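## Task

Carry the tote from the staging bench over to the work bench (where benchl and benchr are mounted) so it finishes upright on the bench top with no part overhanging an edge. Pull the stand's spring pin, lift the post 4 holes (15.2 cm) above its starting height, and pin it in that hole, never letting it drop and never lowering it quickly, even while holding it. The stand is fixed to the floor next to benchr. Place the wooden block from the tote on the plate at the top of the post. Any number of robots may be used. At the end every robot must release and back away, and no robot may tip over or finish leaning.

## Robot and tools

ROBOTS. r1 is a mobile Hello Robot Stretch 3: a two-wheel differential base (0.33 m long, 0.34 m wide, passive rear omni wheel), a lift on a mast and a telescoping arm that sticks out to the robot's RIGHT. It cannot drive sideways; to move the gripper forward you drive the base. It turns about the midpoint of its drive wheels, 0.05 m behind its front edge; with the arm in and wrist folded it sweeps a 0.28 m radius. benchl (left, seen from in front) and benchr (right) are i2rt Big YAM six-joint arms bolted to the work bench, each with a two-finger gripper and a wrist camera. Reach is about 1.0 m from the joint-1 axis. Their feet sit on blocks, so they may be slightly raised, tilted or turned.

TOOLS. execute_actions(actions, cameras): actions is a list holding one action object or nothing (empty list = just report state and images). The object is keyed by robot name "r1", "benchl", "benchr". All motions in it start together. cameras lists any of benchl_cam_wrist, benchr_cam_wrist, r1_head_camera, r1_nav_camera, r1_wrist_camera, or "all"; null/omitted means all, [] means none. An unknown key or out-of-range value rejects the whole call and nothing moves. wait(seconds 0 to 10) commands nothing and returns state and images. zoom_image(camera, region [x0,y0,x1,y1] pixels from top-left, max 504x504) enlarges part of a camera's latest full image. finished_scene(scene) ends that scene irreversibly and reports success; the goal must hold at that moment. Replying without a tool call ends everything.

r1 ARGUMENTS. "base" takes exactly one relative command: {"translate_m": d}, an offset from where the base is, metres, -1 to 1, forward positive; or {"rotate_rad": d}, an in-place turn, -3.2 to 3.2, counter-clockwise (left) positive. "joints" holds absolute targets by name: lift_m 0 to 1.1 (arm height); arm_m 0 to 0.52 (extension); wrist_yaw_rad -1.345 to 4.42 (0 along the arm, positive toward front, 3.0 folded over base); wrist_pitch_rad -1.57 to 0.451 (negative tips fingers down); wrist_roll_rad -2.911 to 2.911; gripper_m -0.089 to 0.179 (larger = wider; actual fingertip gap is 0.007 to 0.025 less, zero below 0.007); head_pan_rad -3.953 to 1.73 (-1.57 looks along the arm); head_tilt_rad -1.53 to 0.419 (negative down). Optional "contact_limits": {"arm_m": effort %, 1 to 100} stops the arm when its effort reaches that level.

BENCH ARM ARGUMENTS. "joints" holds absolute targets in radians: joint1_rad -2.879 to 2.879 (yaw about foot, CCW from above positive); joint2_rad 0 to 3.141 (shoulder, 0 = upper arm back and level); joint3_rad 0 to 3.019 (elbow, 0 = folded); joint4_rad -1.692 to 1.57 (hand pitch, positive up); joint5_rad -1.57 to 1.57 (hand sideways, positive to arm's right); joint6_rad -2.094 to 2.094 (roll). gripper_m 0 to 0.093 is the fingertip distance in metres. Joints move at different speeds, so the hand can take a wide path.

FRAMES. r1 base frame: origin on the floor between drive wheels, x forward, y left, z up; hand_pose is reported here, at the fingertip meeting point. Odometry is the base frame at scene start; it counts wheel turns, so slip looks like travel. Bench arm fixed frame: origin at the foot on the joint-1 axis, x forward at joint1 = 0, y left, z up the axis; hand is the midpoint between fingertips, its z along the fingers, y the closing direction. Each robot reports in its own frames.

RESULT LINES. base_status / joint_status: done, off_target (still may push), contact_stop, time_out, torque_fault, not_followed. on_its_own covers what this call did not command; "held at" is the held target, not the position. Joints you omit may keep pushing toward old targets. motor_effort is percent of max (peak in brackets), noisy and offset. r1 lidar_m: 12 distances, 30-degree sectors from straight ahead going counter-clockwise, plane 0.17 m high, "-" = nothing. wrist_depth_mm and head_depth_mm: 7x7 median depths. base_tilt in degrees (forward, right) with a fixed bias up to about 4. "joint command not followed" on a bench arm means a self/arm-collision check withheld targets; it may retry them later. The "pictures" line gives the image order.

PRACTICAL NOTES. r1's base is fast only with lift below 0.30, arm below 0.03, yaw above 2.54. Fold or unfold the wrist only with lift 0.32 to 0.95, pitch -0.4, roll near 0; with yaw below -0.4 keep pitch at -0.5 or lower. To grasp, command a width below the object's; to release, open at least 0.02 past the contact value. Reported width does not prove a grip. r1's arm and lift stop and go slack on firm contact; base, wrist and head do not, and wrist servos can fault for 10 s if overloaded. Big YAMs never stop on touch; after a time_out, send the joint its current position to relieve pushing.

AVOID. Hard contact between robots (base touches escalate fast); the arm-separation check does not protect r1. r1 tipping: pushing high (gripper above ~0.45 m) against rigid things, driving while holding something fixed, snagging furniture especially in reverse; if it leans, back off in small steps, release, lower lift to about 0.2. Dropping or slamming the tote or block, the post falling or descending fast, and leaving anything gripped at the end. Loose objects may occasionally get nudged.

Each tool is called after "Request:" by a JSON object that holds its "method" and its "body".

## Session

Request:
{"method": "execute_actions", "body": {"actions": []}}

Scene clock: 0.00 s.
r1.base_odometry: x=+0.000 y=+0.000 heading=+0.000 (m, m, rad; r1's odometry frame)
r1.turned_by_wheels: +0.000 (rad since the last result)
r1.turned_by_imu: +0.000 (rad since the last result)
r1.base_tilt: forward=+1.2 right=-1.2 (deg)
r1.lidar_m: 2.01 2.40 2.32 2.42 1.99 1.78 1.78 2.12 1.70 1.78 2.25 2.00
r1.head_depth_mm: 1769 1798 1811 1822 1823 1838 1858 / 1805 1854 1874 1882 1911 1928 1918 / 1900 1930 1937 1946 1963 1973 1975 / 1963 2002 2024 2035 2046 2081 2051 / 2024 2072 2066 2108 2132 2128 2034 / 2048 2141 2178 2196 2216 2228 2016 / 2035 2237 2266 2274 2311 2334 2024
r1.base_status: not commanded
r1.joint_positions: lift_m=+0.347 arm_m=+0.000 wrist_yaw_rad=+3.085 wrist_pitch_rad=-0.595 wrist_roll_rad=+0.018 gripper_m=+0.037 head_pan_rad=-0.006 head_tilt_rad=-0.005
r1.joint_status: not commanded
r1.motor_effort: left_wheel=+0 right_wheel=+0 lift_m=+41 arm_m=-1 wrist_yaw_rad=+1 wrist_pitch_rad=+6 wrist_roll_rad=+0 gripper_m=+1 head_pan_rad=+0 head_tilt_rad=+2 (%)
r1.hand_pose: x=-0.0099 y=+0.0539 z=+0.3217 quat_wxyz=(+0.228, +0.687, +0.186, +0.664) (m; r1's base frame)
r1.wrist_depth_mm: - - - - - - - / 979 929 929 937 920 899 888 / 779 762 - 755 732 743 735 / 652 659 638 637 628 634 619 / 562 567 566 566 557 531 534 / 493 504 - - - 481 475 / 448 - - - 433 429 424
benchl.joint_positions: joint1_rad=-1.588 joint2_rad=+0.801 joint3_rad=+0.704 joint4_rad=-1.515 joint5_rad=-0.007 joint6_rad=-0.016 gripper_m=+0.095
benchl.joint_status: not commanded
benchl.hand: x=-0.0023 y=-0.1770 z=+0.1670 quat_wxyz=(+0.012, -0.707, -0.707, -0.017) (m; benchl's fixed frame)
benchr.joint_positions: joint1_rad=+1.588 joint2_rad=+0.801 joint3_rad=+0.697 joint4_rad=-1.492 joint5_rad=+0.005 joint6_rad=+0.017 gripper_m=+0.094
benchr.joint_status: not commanded
benchr.hand: x=-0.0018 y=+0.1806 z=+0.1644 quat_wxyz=(+0.007, +0.707, -0.707, +0.011) (m; benchr's fixed frame)
pictures: benchl_cam_wrist, benchr_cam_wrist, r1_head_camera (sideways: a quarter turn clockwise sets it upright), r1_nav_camera (sideways: a quarter turn counterclockwise sets it upright), r1_wrist_camera
Images, in order (width x height): benchl_cam_wrist 616x616, benchr_cam_wrist 616x616, r1_head_camera 896x504, r1_nav_camera 672x504, r1_wrist_camera 644x364.

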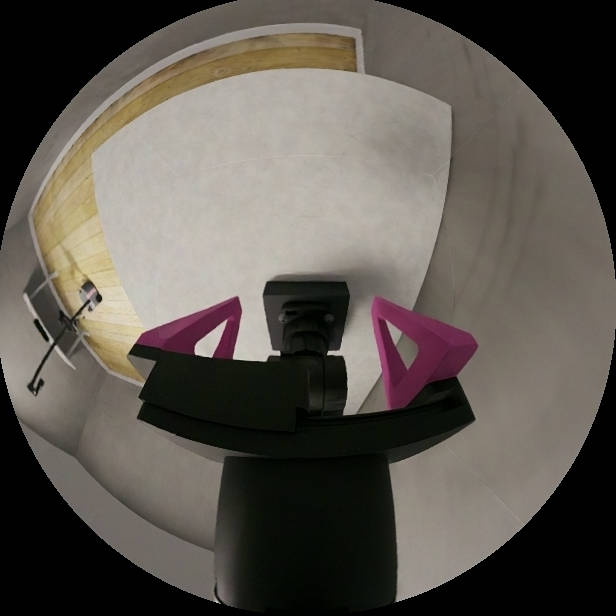

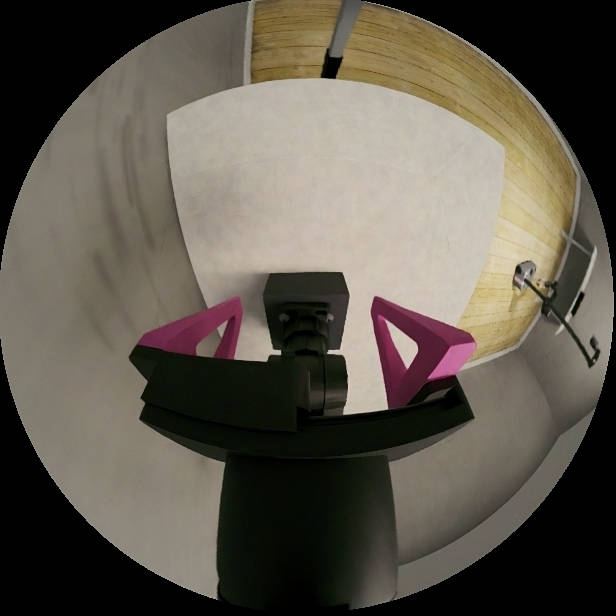

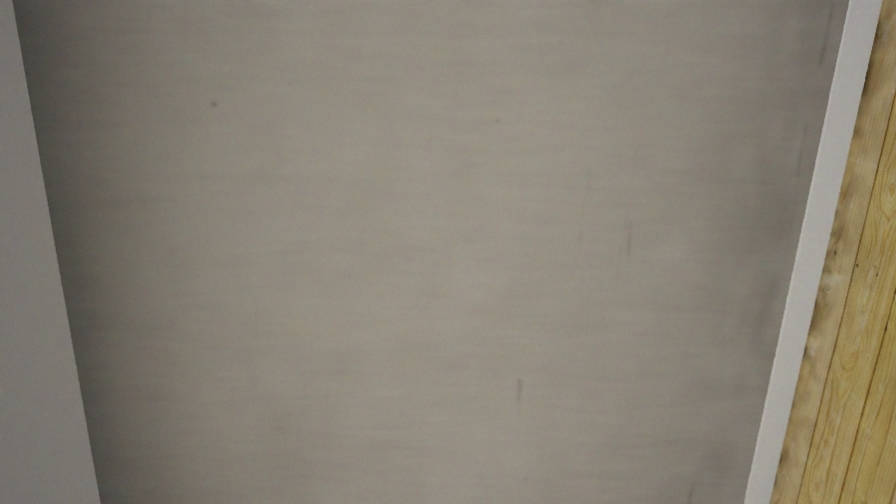

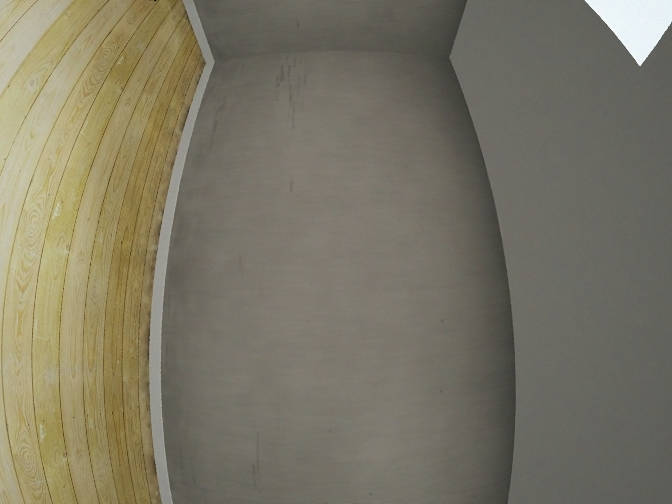

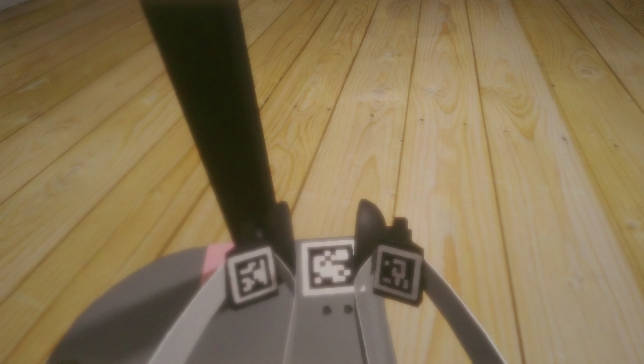

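Request:
{"method": "execute_actions", "body": {"actions": [{"r1":{"base":{"rotate_rad":-1.915},"joints":{"head_tilt_rad":-0.4,"lift_m":0.28,"wrist_pitch_rad":-0.4}}}], "cameras": ["r1_head_camera"]}}

Request:
{"method": "execute_actions", "body": {"actions": [{"r1":{"base":{"translate_m":0.8}}}], "cameras": []}}

Scene clock: 5.97 s.
r1.base_odometry: x=+0.000 y=+0.000 heading=-1.915 (m, m, rad; r1's odometry frame)
r1.turned_by_wheels: -1.915 (rad since the last result)
r1.turned_by_imu: -1.893 (rad since the last result)
r1.base_tilt: forward=+1.4 right=-1.1 (deg)
r1.lidar_m: 1.74 1.78 2.09 2.00 2.06 2.46 2.32 2.42 1.85 1.78 1.83 1.70
r1.head_depth_mm: 1714 1838 1972 1661 2148 1652 1342 / 1715 1842 1944 1668 1966 1647 1342 / 1719 1841 1946 1622 2121 1649 1342 / 1698 1843 1939 1487 2126 1648 1344 / 1723 1835 1938 1632 2132 1638 1342 / 1700 1826 1954 1641 2129 1648 1337 / 1712 1839 1937 1659 2070 1650 1352
r1.base_status: done
r1.joint_positions: lift_m=+0.280 arm_m=+0.000 wrist_yaw_rad=+3.085 wrist_pitch_rad=-0.420 wrist_roll_rad=+0.018 gripper_m=+0.037 head_pan_rad=-0.006 head_tilt_rad=-0.396
r1.joint_status: all done
r1.motor_effort: left_wheel=+1(9) right_wheel=-2(8) lift_m=+31(31) arm_m=-1(1) wrist_yaw_rad=+0(0) wrist_pitch_rad=+12(15) wrist_roll_rad=+0(0) gripper_m=+1(0) head_pan_rad=+0(0) head_tilt_rad=-2(33) (%)
r1.hand_pose: x=-0.0085 y=+0.0794 z=+0.2926 quat_wxyz=(+0.168, +0.701, +0.126, +0.681) (m; r1's base frame)
r1.wrist_depth_mm: - - - - - - - / - - - - - - - / 953 916 - 892 875 862 858 / 718 714 - 698 700 677 674 / 594 596 - 577 586 557 568 / 496 502 - - - 479 474 / 435 - - - 418 414 410
benchl.joint_positions: joint1_rad=-1.588 joint2_rad=+0.801 joint3_rad=+0.704 joint4_rad=-1.515 joint5_rad=-0.007 joint6_rad=-0.016 gripper_m=+0.095
benchl.joint_status: not commanded
benchl.hand: x=-0.0023 y=-0.1770 z=+0.1670 quat_wxyz=(+0.012, -0.707, -0.707, -0.017) (m; benchl's fixed frame)
benchr.joint_positions: joint1_rad=+1.588 joint2_rad=+0.801 joint3_rad=+0.697 joint4_rad=-1.492 joint5_rad=+0.005 joint6_rad=+0.017 gripper_m=+0.094
benchr.joint_status: not commanded
benchr.hand: x=-0.0018 y=+0.1806 z=+0.1644 quat_wxyz=(+0.007, +0.707, -0.707, +0.011) (m; benchr's fixed frame)
pictures: r1_head_camera (sideways: a quarter turn clockwise sets it upright)
Images, in order (width x height): r1_head_camera 896x504.

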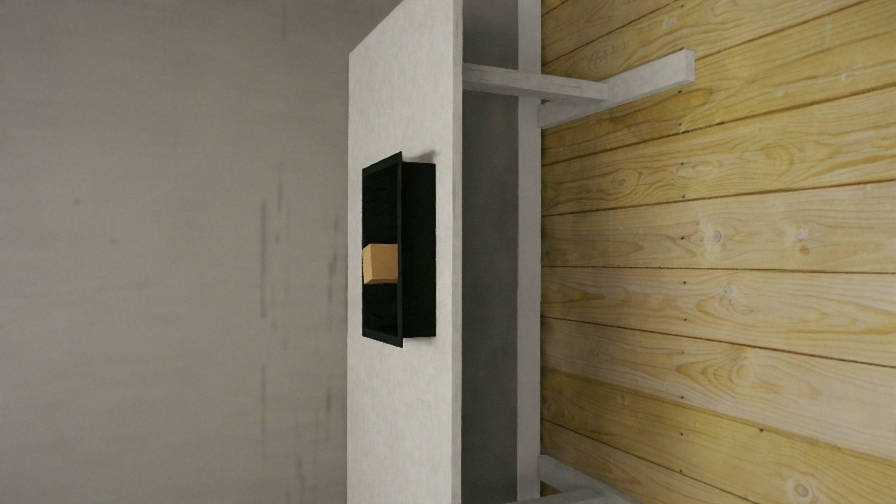

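Scene clock: 10.53 s.
r1.base_odometry: x=-0.270 y=-0.753 heading=-1.915 (m, m, rad; r1's odometry frame)
r1.turned_by_wheels: +0.000 (rad since the last result)
r1.turned_by_imu: +0.007 (rad since the last result)
r1.base_tilt: forward=+1.3 right=-1.1 (deg)
r1.lidar_m: 1.26 1.09 1.75 2.01 2.08 2.83 3.14 2.55 1.83 1.76 1.81 0.95
r1.head_depth_mm: 1029 1108 1201 1278 964 723 1194 / 1027 1106 1200 1272 896 693 1252 / 1025 1110 1200 1270 892 693 1249 / 1029 1108 1198 1279 883 692 1248 / 1025 1111 1206 1271 880 690 1248 / 1028 1105 1202 1280 882 686 1244 / 1028 1107 1206 1278 958 719 1242
r1.base_status: done
r1.joint_positions: lift_m=+0.280 arm_m=+0.000 wrist_yaw_rad=+3.085 wrist_pitch_rad=-0.419 wrist_roll_rad=+0.018 gripper_m=+0.037 head_pan_rad=-0.006 head_tilt_rad=-0.396
r1.joint_status: not commanded
r1.motor_effort: left_wheel=+0(8) right_wheel=-1(6) lift_m=+31(31) arm_m=-1(1) wrist_yaw_rad=+0(0) wrist_pitch_rad=+12(12) wrist_roll_rad=+0(0) gripper_m=+0(0) head_pan_rad=+0(0) head_tilt_rad=-2(3) (%)
r1.hand_pose: x=-0.0085 y=+0.0794 z=+0.2927 quat_wxyz=(+0.168, +0.701, +0.126, +0.681) (m; r1's base frame)
r1.wrist_depth_mm: - - - - - - - / - - - - - - - / 935 917 - 891 910 844 835 / 737 714 - 695 700 683 684 / 592 589 - 575 587 564 555 / 499 505 - - - 478 474 / 445 - - - 418 416 412
benchl.joint_positions: joint1_rad=-1.588 joint2_rad=+0.801 joint3_rad=+0.704 joint4_rad=-1.515 joint5_rad=-0.007 joint6_rad=-0.016 gripper_m=+0.095
benchl.joint_status: not commanded
benchl.hand: x=-0.0023 y=-0.1770 z=+0.1670 quat_wxyz=(+0.012, -0.707, -0.707, -0.017) (m; benchl's fixed frame)
benchr.joint_positions: joint1_rad=+1.588 joint2_rad=+0.801 joint3_rad=+0.697 joint4_rad=-1.492 joint5_rad=+0.005 joint6_rad=+0.017 gripper_m=+0.094
benchr.joint_status: not commanded
benchr.hand: x=-0.0018 y=+0.1806 z=+0.1644 quat_wxyz=(+0.007, +0.707, -0.707, +0.011) (m; benchr's fixed frame)
pictures: none
No camera images: the call's "cameras" was empty. Leave "cameras" out to get every camera's image.

Request:
{"method": "execute_actions", "body": {"actions": [{"r1":{"base":{"rotate_rad":1.58},"joints":{"lift_m":0.93,"head_pan_rad":-1.57,"head_tilt_rad":-0.8}}}], "cameras": []}}

Request:
{"method": "execute_actions", "body": {"actions": [{"r1":{"base":{"translate_m":0.06},"joints":{"wrist_yaw_rad":0}}}], "cameras": []}}

Request:
{"method": "execute_actions", "body": {"actions": [{"r1":{"joints":{"lift_m":0.97,"wrist_pitch_rad":-1.4,"wrist_roll_rad":1.57,"gripper_m":0.08,"arm_m":0.39}}}], "cameras": ["r1_head_camera","r1_wrist_camera"]}}

Scene clock: 22.70 s.
r1.base_odometry: x=-0.270 y=-0.753 heading=-0.335 (m, m, rad; r1's odometry frame)
r1.turned_by_wheels: +1.580 (rad since the last result)
r1.turned_by_imu: +1.568 (rad since the last result)
r1.base_tilt: forward=+1.3 right=-0.9 (deg)
r1.lidar_m: 2.01 2.09 2.86 3.13 2.50 1.83 1.76 1.78 0.95 1.25 1.10 1.78
r1.head_depth_mm: 1070 1148 923 781 - 1219 1116 / 1070 1160 861 721 - 1244 1137 / 1080 1161 867 724 - - - / 1076 1162 760 721 - 1219 1141 / 1083 1171 863 722 - 1214 1119 / 1082 1171 864 738 1458 1240 1118 / 1091 1170 922 761 1460 1267 1119
r1.base_status: done
r1.joint_positions: lift_m=+0.930 arm_m=+0.000 wrist_yaw_rad=+3.085 wrist_pitch_rad=-0.419 wrist_roll_rad=+0.018 gripper_m=+0.037 head_pan_rad=-1.563 head_tilt_rad=-0.790
r1.joint_status: all done
r1.motor_effort: left_wheel=-2(8) right_wheel=+2(7) lift_m=+49(51) arm_m=+0(1) wrist_yaw_rad=+0(1) wrist_pitch_rad=+12(12) wrist_roll_rad=+0(0) gripper_m=+1(0) head_pan_rad=-3(33) head_tilt_rad=-5(34) (%)
r1.hand_pose: x=-0.0085 y=+0.0795 z=+0.9422 quat_wxyz=(+0.168, +0.701, +0.126, +0.681) (m; r1's base frame)
r1.wrist_depth_mm: - - - - - - - / - - - - - - - / - - - - - - - / - - - - - - - / - - - - - - - / - - - - - - - / - - - - - - -
benchl.joint_positions: joint1_rad=-1.588 joint2_rad=+0.801 joint3_rad=+0.704 joint4_rad=-1.515 joint5_rad=-0.007 joint6_rad=-0.016 gripper_m=+0.095
benchl.joint_status: not commanded
benchl.hand: x=-0.0023 y=-0.1770 z=+0.1670 quat_wxyz=(+0.012, -0.707, -0.707, -0.017) (m; benchl's fixed frame)
benchr.joint_positions: joint1_rad=+1.588 joint2_rad=+0.801 joint3_rad=+0.697 joint4_rad=-1.492 joint5_rad=+0.005 joint6_rad=+0.017 gripper_m=+0.094
benchr.joint_status: not commanded
benchr.hand: x=-0.0018 y=+0.1806 z=+0.1644 quat_wxyz=(+0.007, +0.707, -0.707, +0.011) (m; benchr's fixed frame)
pictures: none
No camera images: the call's "cameras" was empty. Leave "cameras" out to get every camera's image.

Scene clock: 25.27 s.
r1.base_odometry: x=-0.213 y=-0.773 heading=-0.335 (m, m, rad; r1's odometry frame)
r1.turned_by_wheels: +0.000 (rad since the last result)
r1.turned_by_imu: +0.000 (rad since the last result)
r1.base_tilt: forward=+1.2 right=-1.0 (deg)
r1.lidar_m: 1.95 2.03 2.78 3.13 2.58 1.89 1.82 1.78 0.98 1.25 1.05 1.78
r1.head_depth_mm: 1068 1156 842 713 - - 1086 / 1071 1162 864 729 - - 1101 / 1077 1159 842 - - - 1103 / 1078 1164 856 709 1443 1267 1116 / 1079 1167 857 720 1455 1256 1120 / 1084 1167 919 759 1470 1271 1119 / 1088 1171 925 759 1457 1257 1114
r1.base_status: done
r1.joint_positions: lift_m=+0.930 arm_m=+0.000 wrist_yaw_rad=+0.003 wrist_pitch_rad=-0.419 wrist_roll_rad=+0.018 gripper_m=+0.037 head_pan_rad=-1.563 head_tilt_rad=-0.790
r1.joint_status: all done
r1.motor_effort: left_wheel=-2(3) right_wheel=+2(6) lift_m=+48(48) arm_m=-1(1) wrist_yaw_rad=-1(2) wrist_pitch_rad=+11(12) wrist_roll_rad=+0(0) gripper_m=+0(0) head_pan_rad=-2(2) head_tilt_rad=-5(5) (%)
r1.hand_pose: x=-0.0210 y=-0.3688 z=+0.9422 quat_wxyz=(+0.686, +0.147, -0.697, -0.148) (m; r1's base frame)
r1.wrist_depth_mm: 894 924 899 913 906 896 928 / 959 949 993 979 953 951 - / 807 792 713 592 602 725 707 / 605 596 554 486 565 488 567 / 491 482 440 417 417 435 466 / 412 409 413 400 385 395 392 / - - - - - - -
benchl.joint_positions: joint1_rad=-1.588 joint2_rad=+0.801 joint3_rad=+0.704 joint4_rad=-1.515 joint5_rad=-0.007 joint6_rad=-0.016 gripper_m=+0.095
benchl.joint_status: not commanded
benchl.hand: x=-0.0023 y=-0.1770 z=+0.1670 quat_wxyz=(+0.012, -0.707, -0.707, -0.017) (m; benchl's fixed frame)
benchr.joint_positions: joint1_rad=+1.588 joint2_rad=+0.801 joint3_rad=+0.697 joint4_rad=-1.492 joint5_rad=+0.005 joint6_rad=+0.017 gripper_m=+0.094
benchr.joint_status: not commanded
benchr.hand: x=-0.0018 y=+0.1806 z=+0.1644 quat_wxyz=(+0.007, +0.707, -0.707, +0.011) (m; benchr's fixed frame)
pictures: none
No camera images: the call's "cameras" was empty. Leave "cameras" out to get every camera's image.

Scene clock: 29.33 s.
r1.base_odometry: x=-0.213 y=-0.773 heading=-0.335 (m, m, rad; r1's odometry frame)
r1.turned_by_wheels: +0.000 (rad since the last result)
r1.turned_by_imu: -0.001 (rad since the last result)
r1.base_tilt: forward=+1.3 right=-1.1 (deg)
r1.lidar_m: 1.95 2.03 2.76 3.13 2.59 1.89 1.82 1.79 0.98 1.26 1.06 1.78
r1.head_depth_mm: - 1133 842 721 1427 1271 1119 / - 1176 861 732 1449 1269 1113 / - - 841 732 1450 1259 1114 / 1079 1163 861 722 1458 1262 1120 / 1077 1170 858 721 1454 1266 1122 / 1082 1176 921 757 1457 1268 1115 / 1083 1173 922 759 1452 1264 1123
r1.base_status: not commanded
r1.joint_positions: lift_m=+0.970 arm_m=+0.390 wrist_yaw_rad=+0.001 wrist_pitch_rad=-1.395 wrist_roll_rad=+1.566 gripper_m=+0.080 head_pan_rad=-1.563 head_tilt_rad=-0.790
r1.joint_status: all done
r1.motor_effort: left_wheel=-2(2) right_wheel=+2(1) lift_m=+48(53) arm_m=+2(3) wrist_yaw_rad=+0(2) wrist_pitch_rad=-3(11) wrist_roll_rad=+2(4) gripper_m=+1(79) head_pan_rad=-3(2) head_tilt_rad=-5(6) (%)
r1.hand_pose: x=-0.0215 y=-0.5555 z=+0.8519 quat_wxyz=(+0.002, +0.001, -0.766, -0.642) (m; r1's base frame)
r1.wrist_depth_mm: 269 290 280 260 255 846 820 / 270 299 285 270 264 859 - / 270 185 269 280 272 913 - / 260 185 237 289 279 932 907 / 272 191 286 296 292 941 906 / 273 339 321 305 299 - 923 / 275 305 307 274 311 - 978
benchl.joint_positions: joint1_rad=-1.588 joint2_rad=+0.801 joint3_rad=+0.704 joint4_rad=-1.515 joint5_rad=-0.007 joint6_rad=-0.016 gripper_m=+0.095
benchl.joint_status: not commanded
benchl.hand: x=-0.0023 y=-0.1770 z=+0.1670 quat_wxyz=(+0.012, -0.707, -0.707, -0.017) (m; benchl's fixed frame)
benchr.joint_positions: joint1_rad=+1.588 joint2_rad=+0.801 joint3_rad=+0.697 joint4_rad=-1.492 joint5_rad=+0.005 joint6_rad=+0.017 gripper_m=+0.094
benchr.joint_status: not commanded
benchr.hand: x=-0.0018 y=+0.1806 z=+0.1644 quat_wxyz=(+0.007, +0.707, -0.707, +0.011) (m; benchr's fixed frame)
pictures: r1_head_camera (sideways: a quarter turn clockwise sets it upright), r1_wrist_camera
Images, in order (width x height): r1_head_camera 896x504, r1_wrist_camera 644x364.

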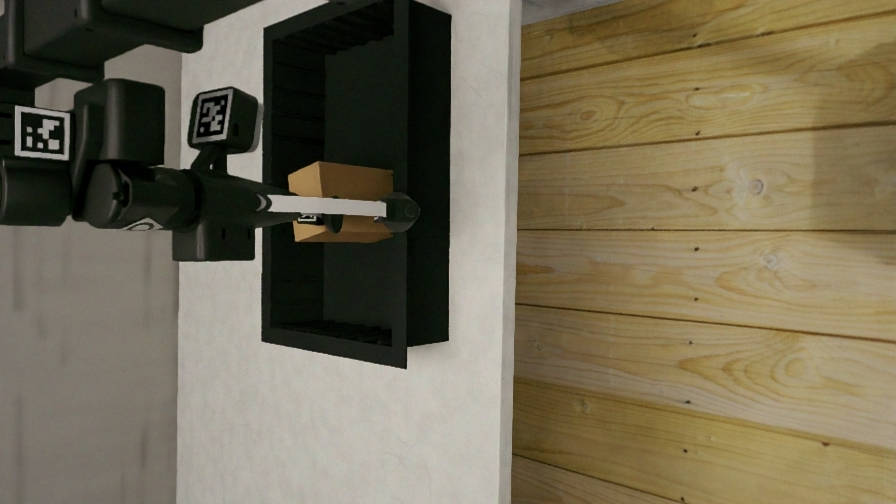

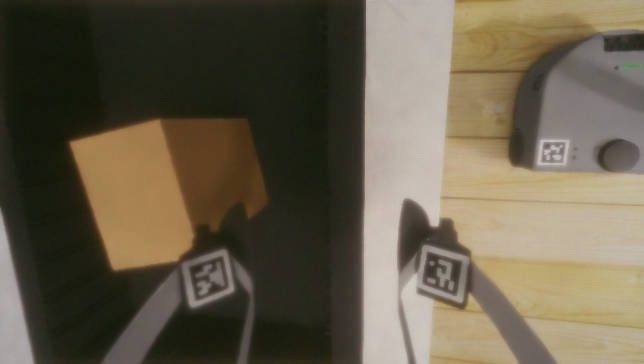

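Request:
{"method": "execute_actions", "body": {"actions": [{"r1":{"base":{"translate_m":-0.015}}}], "cameras": []}}

Request:
{"method": "execute_actions", "body": {"actions": [{"r1":{"joints":{"arm_m":0.385,"lift_m":0.89}}}], "cameras": ["r1_wrist_camera"]}}

Request:
{"method": "execute_actions", "body": {"actions": [{"r1":{"joints":{"gripper_m":-0.04}}}], "cameras": []}}

Request:
{"method": "execute_actions", "body": {"actions": [{"r1":{"joints":{"lift_m":1.05,"wrist_pitch_rad":-1.05}}}], "cameras": ["r1_head_camera"]}}

Request:
{"method": "execute_actions", "body": {"actions": [{"r1":{"base":{"rotate_rad":1.58},"joints":{"arm_m":0.1,"lift_m":1.08}}}], "cameras": ["r1_head_camera"]}}

Request:
{"method": "execute_actions", "body": {"actions": [{"r1":{"base":{"translate_m":1.0}}}], "cameras": []}}

Request:
{"method": "execute_actions", "body": {"actions": [{"r1":{"base":{"translate_m":1.0}}}], "cameras": []}}

Request:
{"method": "execute_actions", "body": {"actions": [{"r1":{"base":{"translate_m":0.17}}}], "cameras": []}}

Request:
{"method": "execute_actions", "body": {"actions": [{"r1":{"base":{"rotate_rad":1.575}}}], "cameras": []}}

Request:
{"method": "execute_actions", "body": {"actions": [{"r1":{"joints":{"arm_m":0.42,"lift_m":0.97}}}], "cameras": ["r1_head_camera","r1_nav_camera"]}}

Scene clock: 41.20 s.
r1.base_odometry: x=-0.227 y=-0.768 heading=-0.335 (m, m, rad; r1's odometry frame)
r1.turned_by_wheels: +0.000 (rad since the last result)
r1.turned_by_imu: -0.001 (rad since the last result)
r1.base_tilt: forward=+1.3 right=-1.0 (deg)
r1.lidar_m: 1.97 2.04 2.80 3.13 2.56 1.88 1.81 1.78 0.97 1.25 1.07 1.78
r1.head_depth_mm: - 1132 835 721 1420 1268 1118 / - 1177 865 729 1458 1260 1116 / - - 856 723 1450 1268 1121 / 1074 1165 858 721 1450 1266 1124 / 1081 1170 855 723 1463 1264 1119 / 1084 1168 918 760 1450 1264 1119 / 1089 1171 922 758 1460 1273 1118
r1.base_status: done
r1.joint_positions: lift_m=+0.970 arm_m=+0.390 wrist_yaw_rad=+0.001 wrist_pitch_rad=-1.395 wrist_roll_rad=+1.566 gripper_m=+0.080 head_pan_rad=-1.563 head_tilt_rad=-0.790
r1.joint_status: not commanded
r1.motor_effort: left_wheel=-1(5) right_wheel=+2(4) lift_m=+49(49) arm_m=+2(2) wrist_yaw_rad=-1(1) wrist_pitch_rad=-3(3) wrist_roll_rad=+2(2) gripper_m=+0(0) head_pan_rad=-3(2) head_tilt_rad=-6(5) (%)
r1.hand_pose: x=-0.0215 y=-0.5555 z=+0.8519 quat_wxyz=(+0.002, +0.001, -0.766, -0.642) (m; r1's base frame)
r1.wrist_depth_mm: 270 291 276 264 255 853 825 / 270 302 286 268 263 893 - / 269 307 291 280 269 920 - / 261 185 243 288 281 937 881 / 272 192 275 296 292 977 896 / 274 253 321 304 298 981 928 / 278 315 327 298 313 - 968
benchl.joint_positions: joint1_rad=-1.588 joint2_rad=+0.801 joint3_rad=+0.704 joint4_rad=-1.515 joint5_rad=-0.007 joint6_rad=-0.016 gripper_m=+0.095
benchl.joint_status: not commanded
benchl.hand: x=-0.0023 y=-0.1770 z=+0.1670 quat_wxyz=(+0.012, -0.707, -0.707, -0.017) (m; benchl's fixed frame)
benchr.joint_positions: joint1_rad=+1.588 joint2_rad=+0.801 joint3_rad=+0.697 joint4_rad=-1.492 joint5_rad=+0.005 joint6_rad=+0.017 gripper_m=+0.094
benchr.joint_status: not commanded
benchr.hand: x=-0.0018 y=+0.1806 z=+0.1644 quat_wxyz=(+0.007, +0.707, -0.707, +0.011) (m; benchr's fixed frame)
pictures: none
No camera images: the call's "cameras" was empty. Leave "cameras" out to get every camera's image.

Scene clock: 42.77 s.
r1.base_odometry: x=-0.227 y=-0.768 heading=-0.335 (m, m, rad; r1's odometry frame)
r1.turned_by_wheels: +0.000 (rad since the last result)
r1.turned_by_imu: +0.000 (rad since the last result)
r1.base_tilt: forward=+1.2 right=-1.1 (deg)
r1.lidar_m: 1.97 2.05 2.80 3.12 2.57 1.88 1.81 1.78 0.97 1.25 1.07 1.78
r1.head_depth_mm: 1067 1172 - 729 1421 1272 1118 / 1055 - 865 729 1452 1259 1118 / 1054 - 837 724 1461 1267 1117 / 1084 1167 855 723 1458 1271 1119 / 1080 1165 858 723 1452 1262 1123 / 1079 1174 920 761 1458 1261 1118 / 1089 1174 922 759 1458 1260 1122
r1.base_status: not commanded
r1.joint_positions: lift_m=+0.890 arm_m=+0.385 wrist_yaw_rad=+0.001 wrist_pitch_rad=-1.395 wrist_roll_rad=+1.566 gripper_m=+0.080 head_pan_rad=-1.563 head_tilt_rad=-0.790
r1.joint_status: all done
r1.motor_effort: left_wheel=-2(2) right_wheel=+1(2) lift_m=+30(41) arm_m=-2(2) wrist_yaw_rad=+0(0) wrist_pitch_rad=-3(3) wrist_roll_rad=+2(1) gripper_m=+1(0) head_pan_rad=-2(2) head_tilt_rad=-5(5) (%)
r1.hand_pose: x=-0.0215 y=-0.5511 z=+0.7725 quat_wxyz=(+0.002, +0.001, -0.766, -0.643) (m; r1's base frame)
r1.wrist_depth_mm: 218 209 198 110 182 782 762 / 227 214 205 113 187 798 - / 233 223 212 116 194 825 - / 130 162 216 121 199 856 829 / 125 156 220 125 208 894 855 / 122 145 229 128 214 899 871 / 118 246 245 134 221 957 894
benchl.joint_positions: joint1_rad=-1.588 joint2_rad=+0.801 joint3_rad=+0.704 joint4_rad=-1.515 joint5_rad=-0.007 joint6_rad=-0.016 gripper_m=+0.095
benchl.joint_status: not commanded
benchl.hand: x=-0.0023 y=-0.1770 z=+0.1670 quat_wxyz=(+0.012, -0.707, -0.707, -0.017) (m; benchl's fixed frame)
benchr.joint_positions: joint1_rad=+1.588 joint2_rad=+0.801 joint3_rad=+0.697 joint4_rad=-1.492 joint5_rad=+0.005 joint6_rad=+0.017 gripper_m=+0.094
benchr.joint_status: not commanded
benchr.hand: x=-0.0018 y=+0.1806 z=+0.1644 quat_wxyz=(+0.007, +0.707, -0.707, +0.011) (m; benchr's fixed frame)
pictures: r1_wrist_camera
Images, in order (width x height): r1_wrist_camera 644x364.

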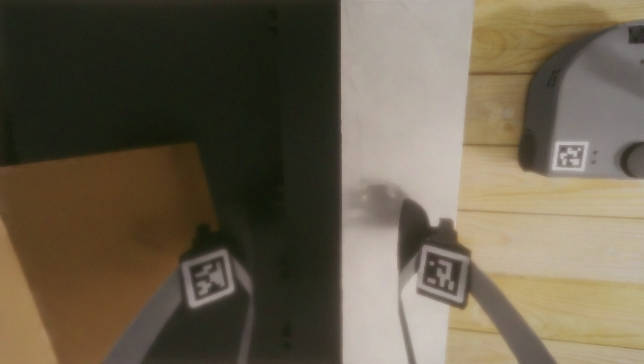

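Scene clock: 44.47 s.
r1.base_odometry: x=-0.227 y=-0.768 heading=-0.335 (m, m, rad; r1's odometry frame)
r1.turned_by_wheels: +0.000 (rad since the last result)
r1.turned_by_imu: +0.000 (rad since the last result)
r1.base_tilt: forward=+1.2 right=-1.1 (deg)
r1.lidar_m: 1.97 2.05 2.79 3.14 2.56 1.88 1.81 1.78 0.97 1.25 1.07 1.78
r1.head_depth_mm: 1068 1175 - 728 1419 1263 1120 / 1052 - 861 729 1448 1268 1123 / 1058 - 843 728 1456 1263 1113 / 1074 1160 857 720 1455 1260 1119 / 1083 1165 861 723 1459 1267 1119 / 1083 1176 924 759 1452 1264 1116 / 1089 1175 922 759 1445 1262 1120
r1.base_status: not commanded
r1.joint_positions: lift_m=+0.890 arm_m=+0.385 wrist_yaw_rad=+0.001 wrist_pitch_rad=-1.384 wrist_roll_rad=+1.566 gripper_m=-0.039 head_pan_rad=-1.563 head_tilt_rad=-0.790
r1.joint_status: all done
r1.motor_effort: left_wheel=-2(2) right_wheel=+2(2) lift_m=+31(30) arm_m=-3(3) wrist_yaw_rad=+0(0) wrist_pitch_rad=-10(12) wrist_roll_rad=+2(2) gripper_m=-26(97) head_pan_rad=-3(2) head_tilt_rad=-4(5) (%)
r1.hand_pose: x=-0.0215 y=-0.5539 z=+0.7727 quat_wxyz=(+0.002, +0.001, -0.770, -0.638) (m; r1's base frame)
r1.wrist_depth_mm: 222 210 200 109 184 782 752 / 228 217 207 113 187 789 - / 238 224 212 116 193 824 - / 126 157 217 120 199 868 828 / 122 151 212 123 203 886 840 / 118 146 232 128 209 897 871 / 115 142 244 133 221 928 887
benchl.joint_positions: joint1_rad=-1.588 joint2_rad=+0.801 joint3_rad=+0.704 joint4_rad=-1.515 joint5_rad=-0.007 joint6_rad=-0.016 gripper_m=+0.095
benchl.joint_status: not commanded
benchl.hand: x=-0.0023 y=-0.1770 z=+0.1670 quat_wxyz=(+0.012, -0.707, -0.707, -0.017) (m; benchl's fixed frame)
benchr.joint_positions: joint1_rad=+1.588 joint2_rad=+0.801 joint3_rad=+0.697 joint4_rad=-1.492 joint5_rad=+0.005 joint6_rad=+0.017 gripper_m=+0.094
benchr.joint_status: not commanded
benchr.hand: x=-0.0018 y=+0.1806 z=+0.1644 quat_wxyz=(+0.007, +0.707, -0.707, +0.011) (m; benchr's fixed frame)
pictures: none
No camera images: the call's "cameras" was empty. Leave "cameras" out to get every camera's image.

Scene clock: 47.80 s.
r1.base_odometry: x=-0.227 y=-0.768 heading=-0.335 (m, m, rad; r1's odometry frame)
r1.turned_by_wheels: +0.000 (rad since the last result)
r1.turned_by_imu: -0.001 (rad since the last result)
r1.base_tilt: forward=+1.4 right=-1.0 (deg)
r1.lidar_m: 1.96 2.04 2.80 3.13 2.57 1.88 1.81 1.78 0.97 1.25 1.07 1.78
r1.head_depth_mm: 1070 1152 840 758 1417 1262 1126 / - 1145 700 759 1457 1263 1119 / - 1000 674 756 1457 1261 1115 / 1054 626 865 756 1453 1260 1115 / 1067 600 921 758 1456 1271 1121 / 1079 1180 921 758 1452 1261 1117 / 1089 1166 921 757 1458 1263 1120
r1.base_status: not commanded
r1.joint_positions: lift_m=+1.049 arm_m=+0.385 wrist_yaw_rad=-0.002 wrist_pitch_rad=-1.105 wrist_roll_rad=+1.580 gripper_m=-0.027 head_pan_rad=-1.563 head_tilt_rad=-0.791
r1.joint_status: wrist_pitch_rad off_target (ended at -1.105, target -1.050); the others done
r1.on_its_own: gripper_m is held at -0.028, not at your -0.040, by its stall guard, which is not easing now; wrist_pitch_rad is at rest, and its effort (+33) is outside its rest range (-20 to +32)
r1.motor_effort: left_wheel=-1(9) right_wheel=+0(11) lift_m=+55(59) arm_m=-1(3) wrist_yaw_rad=+1(2) wrist_pitch_rad=+33(39) wrist_roll_rad=-5(6) gripper_m=-22(26) head_pan_rad=-2(3) head_tilt_rad=-4(5) (%)
r1.hand_pose: x=-0.0217 y=-0.6235 z=+0.9483 quat_wxyz=(-0.004, -0.003, -0.851, -0.525) (m; r1's base frame)
r1.wrist_depth_mm: 565 512 302 329 217 296 757 / 573 532 339 315 220 305 794 / 585 334 357 290 222 314 811 / 586 317 343 210 338 321 819 / 594 308 321 137 361 330 856 / 558 307 305 134 366 339 878 / 275 301 256 132 392 344 920
benchl.joint_positions: joint1_rad=-1.588 joint2_rad=+0.801 joint3_rad=+0.704 joint4_rad=-1.515 joint5_rad=-0.007 joint6_rad=-0.016 gripper_m=+0.095
benchl.joint_status: not commanded
benchl.hand: x=-0.0023 y=-0.1770 z=+0.1670 quat_wxyz=(+0.012, -0.707, -0.707, -0.017) (m; benchl's fixed frame)
benchr.joint_positions: joint1_rad=+1.588 joint2_rad=+0.801 joint3_rad=+0.697 joint4_rad=-1.492 joint5_rad=+0.005 joint6_rad=+0.017 gripper_m=+0.094
benchr.joint_status: not commanded
benchr.hand: x=-0.0018 y=+0.1806 z=+0.1644 quat_wxyz=(+0.007, +0.707, -0.707, +0.011) (m; benchr's fixed frame)
pictures: r1_head_camera (sideways: a quarter turn clockwise sets it upright)
Images, in order (width x height): r1_head_camera 896x504.

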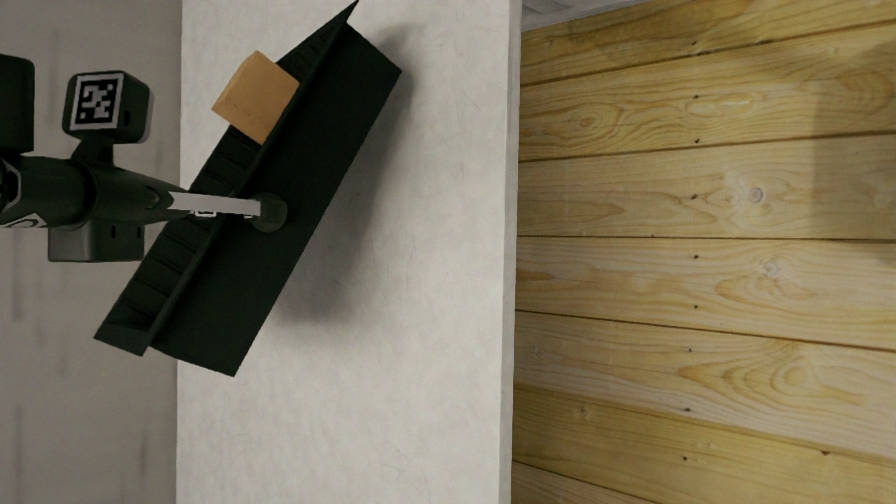

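Scene clock: 51.23 s.
r1.base_odometry: x=-0.227 y=-0.768 heading=+1.245 (m, m, rad; r1's odometry frame)
r1.turned_by_wheels: +1.580 (rad since the last result)
r1.turned_by_imu: +1.570 (rad since the last result)
r1.base_tilt: forward=+1.3 right=-1.0 (deg)
r1.lidar_m: 3.12 2.54 1.87 1.80 1.75 0.97 1.25 1.07 1.81 1.97 2.05 2.83
r1.head_depth_mm: - - - 619 493 1261 1124 / - - 658 617 488 1263 1115 / - - - 435 1391 1265 1120 / 1702 1918 - 414 1453 1265 1120 / 1715 1891 581 410 1459 1261 1117 / 1727 1894 377 408 1456 1269 1119 / 1739 1981 2082 1667 1446 1265 1117
r1.base_status: done
r1.joint_positions: lift_m=+1.079 arm_m=+0.100 wrist_yaw_rad=+0.001 wrist_pitch_rad=-1.106 wrist_roll_rad=+1.581 gripper_m=-0.027 head_pan_rad=-1.563 head_tilt_rad=-0.791
r1.joint_status: all done
r1.on_its_own: gripper_m is held at -0.028, not at your -0.040, by its stall guard, which is not easing now; wrist_pitch_rad is at rest, and its effort (+34) is outside its rest range (-20 to +32)
r1.motor_effort: left_wheel=-2(6) right_wheel=+2(10) lift_m=+56(57) arm_m=-2(1) wrist_yaw_rad=-1(2) wrist_pitch_rad=+34(36) wrist_roll_rad=-5(5) gripper_m=-23(23) head_pan_rad=-2(2) head_tilt_rad=-5(5) (%)
r1.hand_pose: x=-0.0214 y=-0.3383 z=+0.9781 quat_wxyz=(-0.003, -0.002, -0.851, -0.526) (m; r1's base frame)
r1.wrist_depth_mm: - - 302 337 215 916 820 / - - 337 343 215 924 - / - - 367 308 217 997 - / - 332 350 280 217 967 870 / - 311 336 138 - - 880 / - 307 318 133 - - 927 / - 306 259 141 - - 964
benchl.joint_positions: joint1_rad=-1.588 joint2_rad=+0.801 joint3_rad=+0.704 joint4_rad=-1.515 joint5_rad=-0.007 joint6_rad=-0.016 gripper_m=+0.095
benchl.joint_status: not commanded
benchl.hand: x=-0.0023 y=-0.1770 z=+0.1670 quat_wxyz=(+0.012, -0.707, -0.707, -0.017) (m; benchl's fixed frame)
benchr.joint_positions: joint1_rad=+1.588 joint2_rad=+0.801 joint3_rad=+0.697 joint4_rad=-1.492 joint5_rad=+0.005 joint6_rad=+0.017 gripper_m=+0.094
benchr.joint_status: not commanded
benchr.hand: x=-0.0018 y=+0.1806 z=+0.1644 quat_wxyz=(+0.007, +0.707, -0.707, +0.011) (m; benchr's fixed frame)
pictures: r1_head_camera (sideways: a quarter turn clockwise sets it upright)
Images, in order (width x height): r1_head_camera 896x504.

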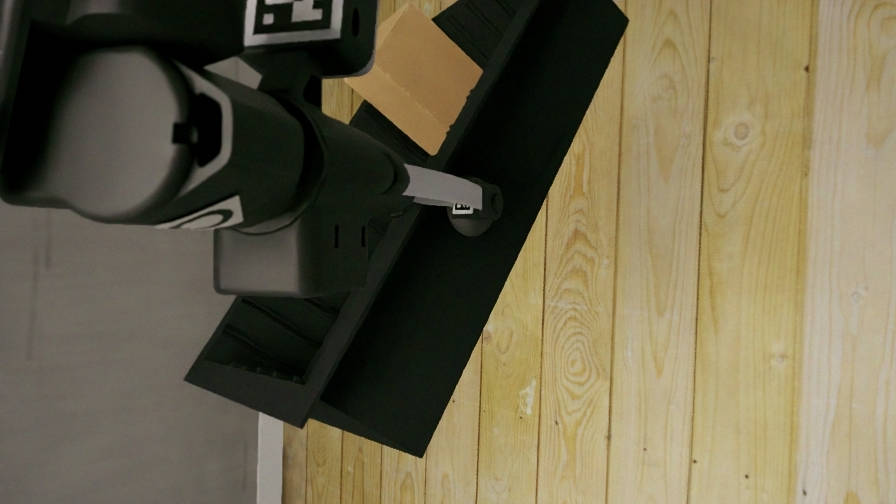

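Scene clock: 62.83 s.
r1.base_odometry: x=+0.093 y=+0.179 heading=+1.245 (m, m, rad; r1's odometry frame)
r1.turned_by_wheels: +0.000 (rad since the last result)
r1.turned_by_imu: +0.004 (rad since the last result)
r1.base_tilt: forward=+1.2 right=-1.1 (deg)
r1.lidar_m: 2.12 2.23 1.86 1.79 1.87 1.90 2.26 1.97 2.05 1.98 2.07 2.27
r1.head_depth_mm: - - - 618 492 1263 1119 / - - 660 616 486 1271 1119 / - - - 435 1393 1267 1120 / 1717 1937 - 414 1455 1269 1125 / 1733 1901 583 409 1456 1258 1118 / 1753 1926 377 407 1456 1263 1119 / 1744 2009 2069 1662 1460 1263 1121
r1.base_status: done
r1.joint_positions: lift_m=+1.079 arm_m=+0.100 wrist_yaw_rad=+0.001 wrist_pitch_rad=-1.106 wrist_roll_rad=+1.581 gripper_m=-0.025 head_pan_rad=-1.563 head_tilt_rad=-0.791
r1.joint_status: not commanded
r1.on_its_own: gripper_m is held at -0.025, not at your -0.040, by its stall guard, which is not easing now; wrist_pitch_rad is at rest, and its effort (+34) is outside its rest range (-20 to +32)
r1.motor_effort: left_wheel=-2(3) right_wheel=+2(7) lift_m=+55(55) arm_m=-2(2) wrist_yaw_rad=+0(1) wrist_pitch_rad=+34(34) wrist_roll_rad=-5(5) gripper_m=-22(23) head_pan_rad=-2(2) head_tilt_rad=-5(5) (%)
r1.hand_pose: x=-0.0214 y=-0.3383 z=+0.9781 quat_wxyz=(-0.003, -0.002, -0.851, -0.526) (m; r1's base frame)
r1.wrist_depth_mm: - - 304 343 214 905 837 / - - 341 350 215 941 - / - - 368 313 215 984 - / - 334 356 280 216 964 865 / - 318 342 138 - - 902 / - 306 319 136 - - 920 / - 310 258 142 - - 919
benchl.joint_positions: joint1_rad=-1.588 joint2_rad=+0.801 joint3_rad=+0.704 joint4_rad=-1.515 joint5_rad=-0.007 joint6_rad=-0.016 gripper_m=+0.095
benchl.joint_status: not commanded
benchl.hand: x=-0.0023 y=-0.1770 z=+0.1670 quat_wxyz=(+0.012, -0.707, -0.707, -0.017) (m; benchl's fixed frame)
benchr.joint_positions: joint1_rad=+1.588 joint2_rad=+0.801 joint3_rad=+0.697 joint4_rad=-1.492 joint5_rad=+0.005 joint6_rad=+0.017 gripper_m=+0.094
benchr.joint_status: not commanded
benchr.hand: x=-0.0018 y=+0.1806 z=+0.1644 quat_wxyz=(+0.007, +0.707, -0.707, +0.011) (m; benchr's fixed frame)
pictures: none
No camera images: the call's "cameras" was empty. Leave "cameras" out to get every camera's image.

Scene clock: 74.43 s.
r1.base_odometry: x=+0.413 y=+1.127 heading=+1.245 (m, m, rad; r1's odometry frame)
r1.turned_by_wheels: +0.000 (rad since the last result)
r1.turned_by_imu: +0.004 (rad since the last result)
r1.base_tilt: forward=+1.2 right=-1.2 (deg)
r1.lidar_m: 1.51 1.33 1.82 1.77 1.85 2.59 2.89 2.78 2.07 2.01 2.08 1.15
r1.head_depth_mm: - - - 617 492 1265 1126 / - - 659 618 487 1258 1116 / - - - 435 1401 1261 1119 / 1750 1962 - 413 1463 1269 1119 / 1763 1919 582 410 1459 1264 1113 / 1773 1958 377 407 1455 1257 1119 / 1766 2036 2074 1681 1450 1269 1118
r1.base_status: done
r1.joint_positions: lift_m=+1.079 arm_m=+0.100 wrist_yaw_rad=+0.001 wrist_pitch_rad=-1.106 wrist_roll_rad=+1.581 gripper_m=-0.025 head_pan_rad=-1.563 head_tilt_rad=-0.791
r1.joint_status: not commanded
r1.on_its_own: gripper_m is held at -0.025, not at your -0.040, by its stall guard, which is not easing now; wrist_pitch_rad is at rest, and its effort (+34) is outside its rest range (-20 to +32)
r1.motor_effort: left_wheel=-2(2) right_wheel=+2(5) lift_m=+56(56) arm_m=-3(3) wrist_yaw_rad=-2(1) wrist_pitch_rad=+34(34) wrist_roll_rad=-5(5) gripper_m=-22(22) head_pan_rad=-2(3) head_tilt_rad=-5(5) (%)
r1.hand_pose: x=-0.0214 y=-0.3383 z=+0.9781 quat_wxyz=(-0.003, -0.002, -0.851, -0.526) (m; r1's base frame)
r1.wrist_depth_mm: - - 306 345 215 907 848 / - - 337 349 215 937 - / - - 368 309 215 970 - / - 333 356 278 215 977 891 / - 314 341 138 - - 882 / - 308 320 136 - - 928 / - 311 258 142 - - 957
benchl.joint_positions: joint1_rad=-1.588 joint2_rad=+0.801 joint3_rad=+0.704 joint4_rad=-1.515 joint5_rad=-0.007 joint6_rad=-0.016 gripper_m=+0.095
benchl.joint_status: not commanded
benchl.hand: x=-0.0023 y=-0.1770 z=+0.1670 quat_wxyz=(+0.012, -0.707, -0.707, -0.017) (m; benchl's fixed frame)
benchr.joint_positions: joint1_rad=+1.588 joint2_rad=+0.801 joint3_rad=+0.697 joint4_rad=-1.492 joint5_rad=+0.005 joint6_rad=+0.017 gripper_m=+0.094
benchr.joint_status: not commanded
benchr.hand: x=-0.0018 y=+0.1806 z=+0.1644 quat_wxyz=(+0.007, +0.707, -0.707, +0.011) (m; benchr's fixed frame)
pictures: none
No camera images: the call's "cameras" was empty. Leave "cameras" out to get every camera's image.

Scene clock: 77.90 s.
r1.base_odometry: x=+0.468 y=+1.288 heading=+1.245 (m, m, rad; r1's odometry frame)
r1.turned_by_wheels: +0.000 (rad since the last result)
r1.turned_by_imu: +0.000 (rad since the last result)
r1.base_tilt: forward=+1.3 right=-0.9 (deg)
r1.lidar_m: 1.33 1.19 1.82 1.76 1.85 2.57 3.07 2.79 2.08 2.02 1.85 1.00
r1.head_depth_mm: - - - 619 491 1271 1116 / - - 662 617 486 1264 1118 / - - - 435 1389 1264 1122 / 1751 1975 - 415 1453 1270 1124 / 1775 1944 583 410 1463 1267 1122 / 1756 1951 377 408 1467 1263 1123 / 1766 2050 2105 1677 1462 1266 1117
r1.base_status: done
r1.joint_positions: lift_m=+1.079 arm_m=+0.100 wrist_yaw_rad=+0.001 wrist_pitch_rad=-1.106 wrist_roll_rad=+1.581 gripper_m=-0.025 head_pan_rad=-1.563 head_tilt_rad=-0.791
r1.joint_status: not commanded
r1.on_its_own: gripper_m is held at -0.025, not at your -0.040, by its stall guard, which is not easing now; wrist_pitch_rad is at rest, and its effort (+34) is outside its rest range (-20 to +32)
r1.motor_effort: left_wheel=-2(2) right_wheel=+2(7) lift_m=+55(56) arm_m=-2(3) wrist_yaw_rad=-1(1) wrist_pitch_rad=+34(34) wrist_roll_rad=-5(5) gripper_m=-23(22) head_pan_rad=-3(3) head_tilt_rad=-6(5) (%)
r1.hand_pose: x=-0.0214 y=-0.3383 z=+0.9781 quat_wxyz=(-0.003, -0.002, -0.851, -0.526) (m; r1's base frame)
r1.wrist_depth_mm: - - 308 341 214 900 831 / - - 336 347 213 951 - / - - 368 312 215 979 - / - 334 353 281 216 974 870 / - 317 341 138 - - 917 / - 309 321 136 - - 930 / - 308 260 142 - - 927
benchl.joint_positions: joint1_rad=-1.588 joint2_rad=+0.801 joint3_rad=+0.704 joint4_rad=-1.515 joint5_rad=-0.007 joint6_rad=-0.016 gripper_m=+0.095
benchl.joint_status: not commanded
benchl.hand: x=-0.0023 y=-0.1770 z=+0.1670 quat_wxyz=(+0.012, -0.707, -0.707, -0.017) (m; benchl's fixed frame)
benchr.joint_positions: joint1_rad=+1.588 joint2_rad=+0.801 joint3_rad=+0.697 joint4_rad=-1.492 joint5_rad=+0.005 joint6_rad=+0.017 gripper_m=+0.094
benchr.joint_status: not commanded
benchr.hand: x=-0.0018 y=+0.1806 z=+0.1644 quat_wxyz=(+0.007, +0.707, -0.707, +0.011) (m; benchr's fixed frame)
pictures: none
No camera images: the call's "cameras" was empty. Leave "cameras" out to get every camera's image.

Scene clock: 81.37 s.
r1.base_odometry: x=+0.468 y=+1.288 heading=+2.819 (m, m, rad; r1's odometry frame)
r1.turned_by_wheels: +1.575 (rad since the last result)
r1.turned_by_imu: +1.565 (rad since the last result)
r1.base_tilt: forward=+1.3 right=-0.9 (deg)
r1.lidar_m: 1.76 1.85 2.60 3.08 2.76 2.07 2.01 1.83 0.99 1.33 1.19 1.81
r1.head_depth_mm: - - - 617 489 1270 1116 / - - 660 616 484 1268 1122 / - - - 434 1393 1266 1120 / 1151 1219 - 414 1451 1268 1115 / 1159 1167 584 411 1449 1264 1123 / 1166 1179 378 409 1457 1270 1118 / 1125 1047 919 818 1460 1277 1121
r1.base_status: done
r1.joint_positions: lift_m=+1.079 arm_m=+0.100 wrist_yaw_rad=+0.001 wrist_pitch_rad=-1.106 wrist_roll_rad=+1.580 gripper_m=-0.025 head_pan_rad=-1.563 head_tilt_rad=-0.791
r1.joint_status: not commanded
r1.on_its_own: gripper_m is held at -0.025, not at your -0.040, by its stall guard, which is not easing now; wrist_pitch_rad is at rest, and its effort (+34) is outside its rest range (-20 to +32)
r1.motor_effort: left_wheel=-2(6) right_wheel=+2(7) lift_m=+56(56) arm_m=-3(2) wrist_yaw_rad=-1(1) wrist_pitch_rad=+34(34) wrist_roll_rad=-5(5) gripper_m=-22(22) head_pan_rad=-2(3) head_tilt_rad=-5(5) (%)
r1.hand_pose: x=-0.0214 y=-0.3383 z=+0.9781 quat_wxyz=(-0.003, -0.002, -0.851, -0.526) (m; r1's base frame)
r1.wrist_depth_mm: 636 553 308 340 211 911 828 / 593 568 343 349 211 942 - / 728 604 366 309 213 966 - / 772 334 354 277 216 984 891 / 804 317 339 138 - - 874 / 860 309 318 136 - - 925 / 837 309 258 143 - - 935
benchl.joint_positions: joint1_rad=-1.588 joint2_rad=+0.801 joint3_rad=+0.704 joint4_rad=-1.515 joint5_rad=-0.007 joint6_rad=-0.016 gripper_m=+0.095
benchl.joint_status: not commanded
benchl.hand: x=-0.0023 y=-0.1770 z=+0.1670 quat_wxyz=(+0.012, -0.707, -0.707, -0.017) (m; benchl's fixed frame)
benchr.joint_positions: joint1_rad=+1.588 joint2_rad=+0.801 joint3_rad=+0.697 joint4_rad=-1.492 joint5_rad=+0.005 joint6_rad=+0.017 gripper_m=+0.094
benchr.joint_status: not commanded
benchr.hand: x=-0.0018 y=+0.1806 z=+0.1644 quat_wxyz=(+0.007, +0.707, -0.707, +0.011) (m; benchr's fixed frame)
pictures: none
No camera images: the call's "cameras" was empty. Leave "cameras" out to get every camera's image.

Scene clock: 87.00 s.
r1.base_odometry: x=+0.468 y=+1.288 heading=+2.820 (m, m, rad; r1's odometry frame)
r1.turned_by_wheels: +0.000 (rad since the last result)
r1.turned_by_imu: +0.164 (rad since the last result)
r1.base_tilt: forward=+1.3 right=-1.0 (deg)
r1.lidar_m: 1.75 1.97 3.06 3.10 2.43 2.03 2.02 1.25 1.01 1.34 1.18 1.75
r1.head_depth_mm: - 960 811 774 1449 1259 1119 / 1139 898 765 794 1446 1259 1116 / - 884 753 816 1450 1263 1123 / 1165 840 836 1579 1447 1267 1122 / 1206 1041 885 1594 1441 1266 1116 / 1018 1075 912 1623 1450 1263 1120 / 1262 1163 916 1567 1448 1264 1119
r1.base_status: not commanded
r1.joint_positions: lift_m=+0.986 arm_m=+0.420 wrist_yaw_rad=-0.005 wrist_pitch_rad=-1.085 wrist_roll_rad=+1.583 gripper_m=-0.022 head_pan_rad=-1.566 head_tilt_rad=-0.796
r1.joint_status: lift_m contact_stop (moved -0.094 of -0.109); the others done
r1.on_its_own: gripper_m is held at -0.022, not at your -0.040, by its stall guard, which is not easing now; lift_m is slack since a contact_stop, until your next command for it (your +0.970 is given up)
r1.motor_effort: left_wheel=-1(38) right_wheel=+1(31) lift_m=+39(52) arm_m=+2(12) wrist_yaw_rad=+3(22) wrist_pitch_rad=+21(100) wrist_roll_rad=-6(36) gripper_m=-18(37) head_pan_rad=-1(2) head_tilt_rad=-2(5) (%)
r1.hand_pose: x=-0.0220 y=-0.6628 z=+0.8865 quat_wxyz=(-0.006, -0.005, -0.856, -0.517) (m; r1's base frame)
r1.wrist_depth_mm: 520 277 308 270 149 245 718 / 397 287 300 258 145 253 769 / 253 298 284 249 273 261 789 / 256 302 275 240 288 273 802 / 268 298 264 138 302 291 818 / 269 285 263 136 306 901 869 / 218 252 239 137 332 944 845
benchl.joint_positions: joint1_rad=-1.588 joint2_rad=+0.801 joint3_rad=+0.704 joint4_rad=-1.515 joint5_rad=-0.007 joint6_rad=-0.016 gripper_m=+0.095
benchl.joint_status: not commanded
benchl.hand: x=-0.0023 y=-0.1770 z=+0.1670 quat_wxyz=(+0.012, -0.707, -0.707, -0.017) (m; benchl's fixed frame)
benchr.joint_positions: joint1_rad=+1.588 joint2_rad=+0.801 joint3_rad=+0.697 joint4_rad=-1.492 joint5_rad=+0.005 joint6_rad=+0.017 gripper_m=+0.094
benchr.joint_status: not commanded
benchr.hand: x=-0.0018 y=+0.1806 z=+0.1644 quat_wxyz=(+0.007, +0.707, -0.707, +0.011) (m; benchr's fixed frame)
pictures: r1_head_camera (sideways: a quarter turn clockwise sets it upright), r1_nav_camera (sideways: a quarter turn counterclockwise sets it upright)
Images, in order (width x height): r1_head_camera 896x504, r1_nav_camera 672x504.

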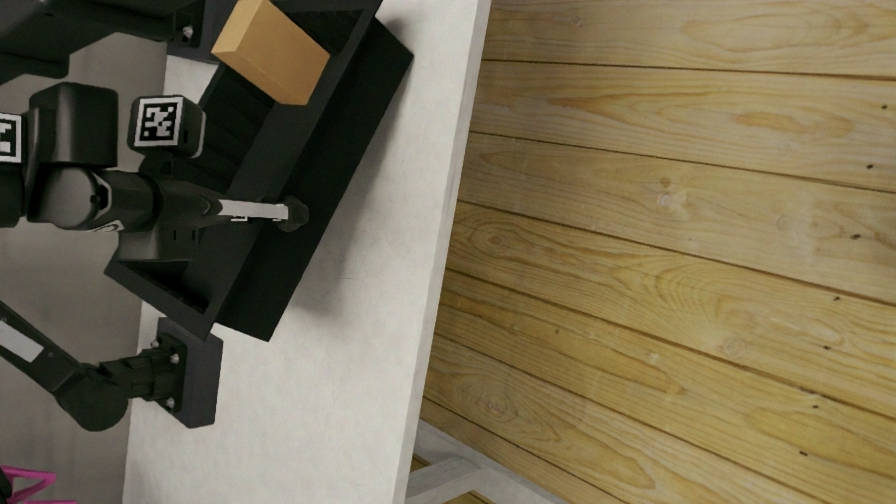

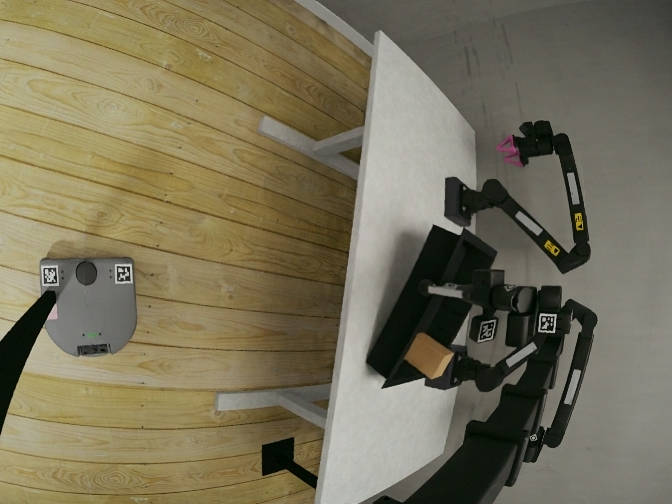

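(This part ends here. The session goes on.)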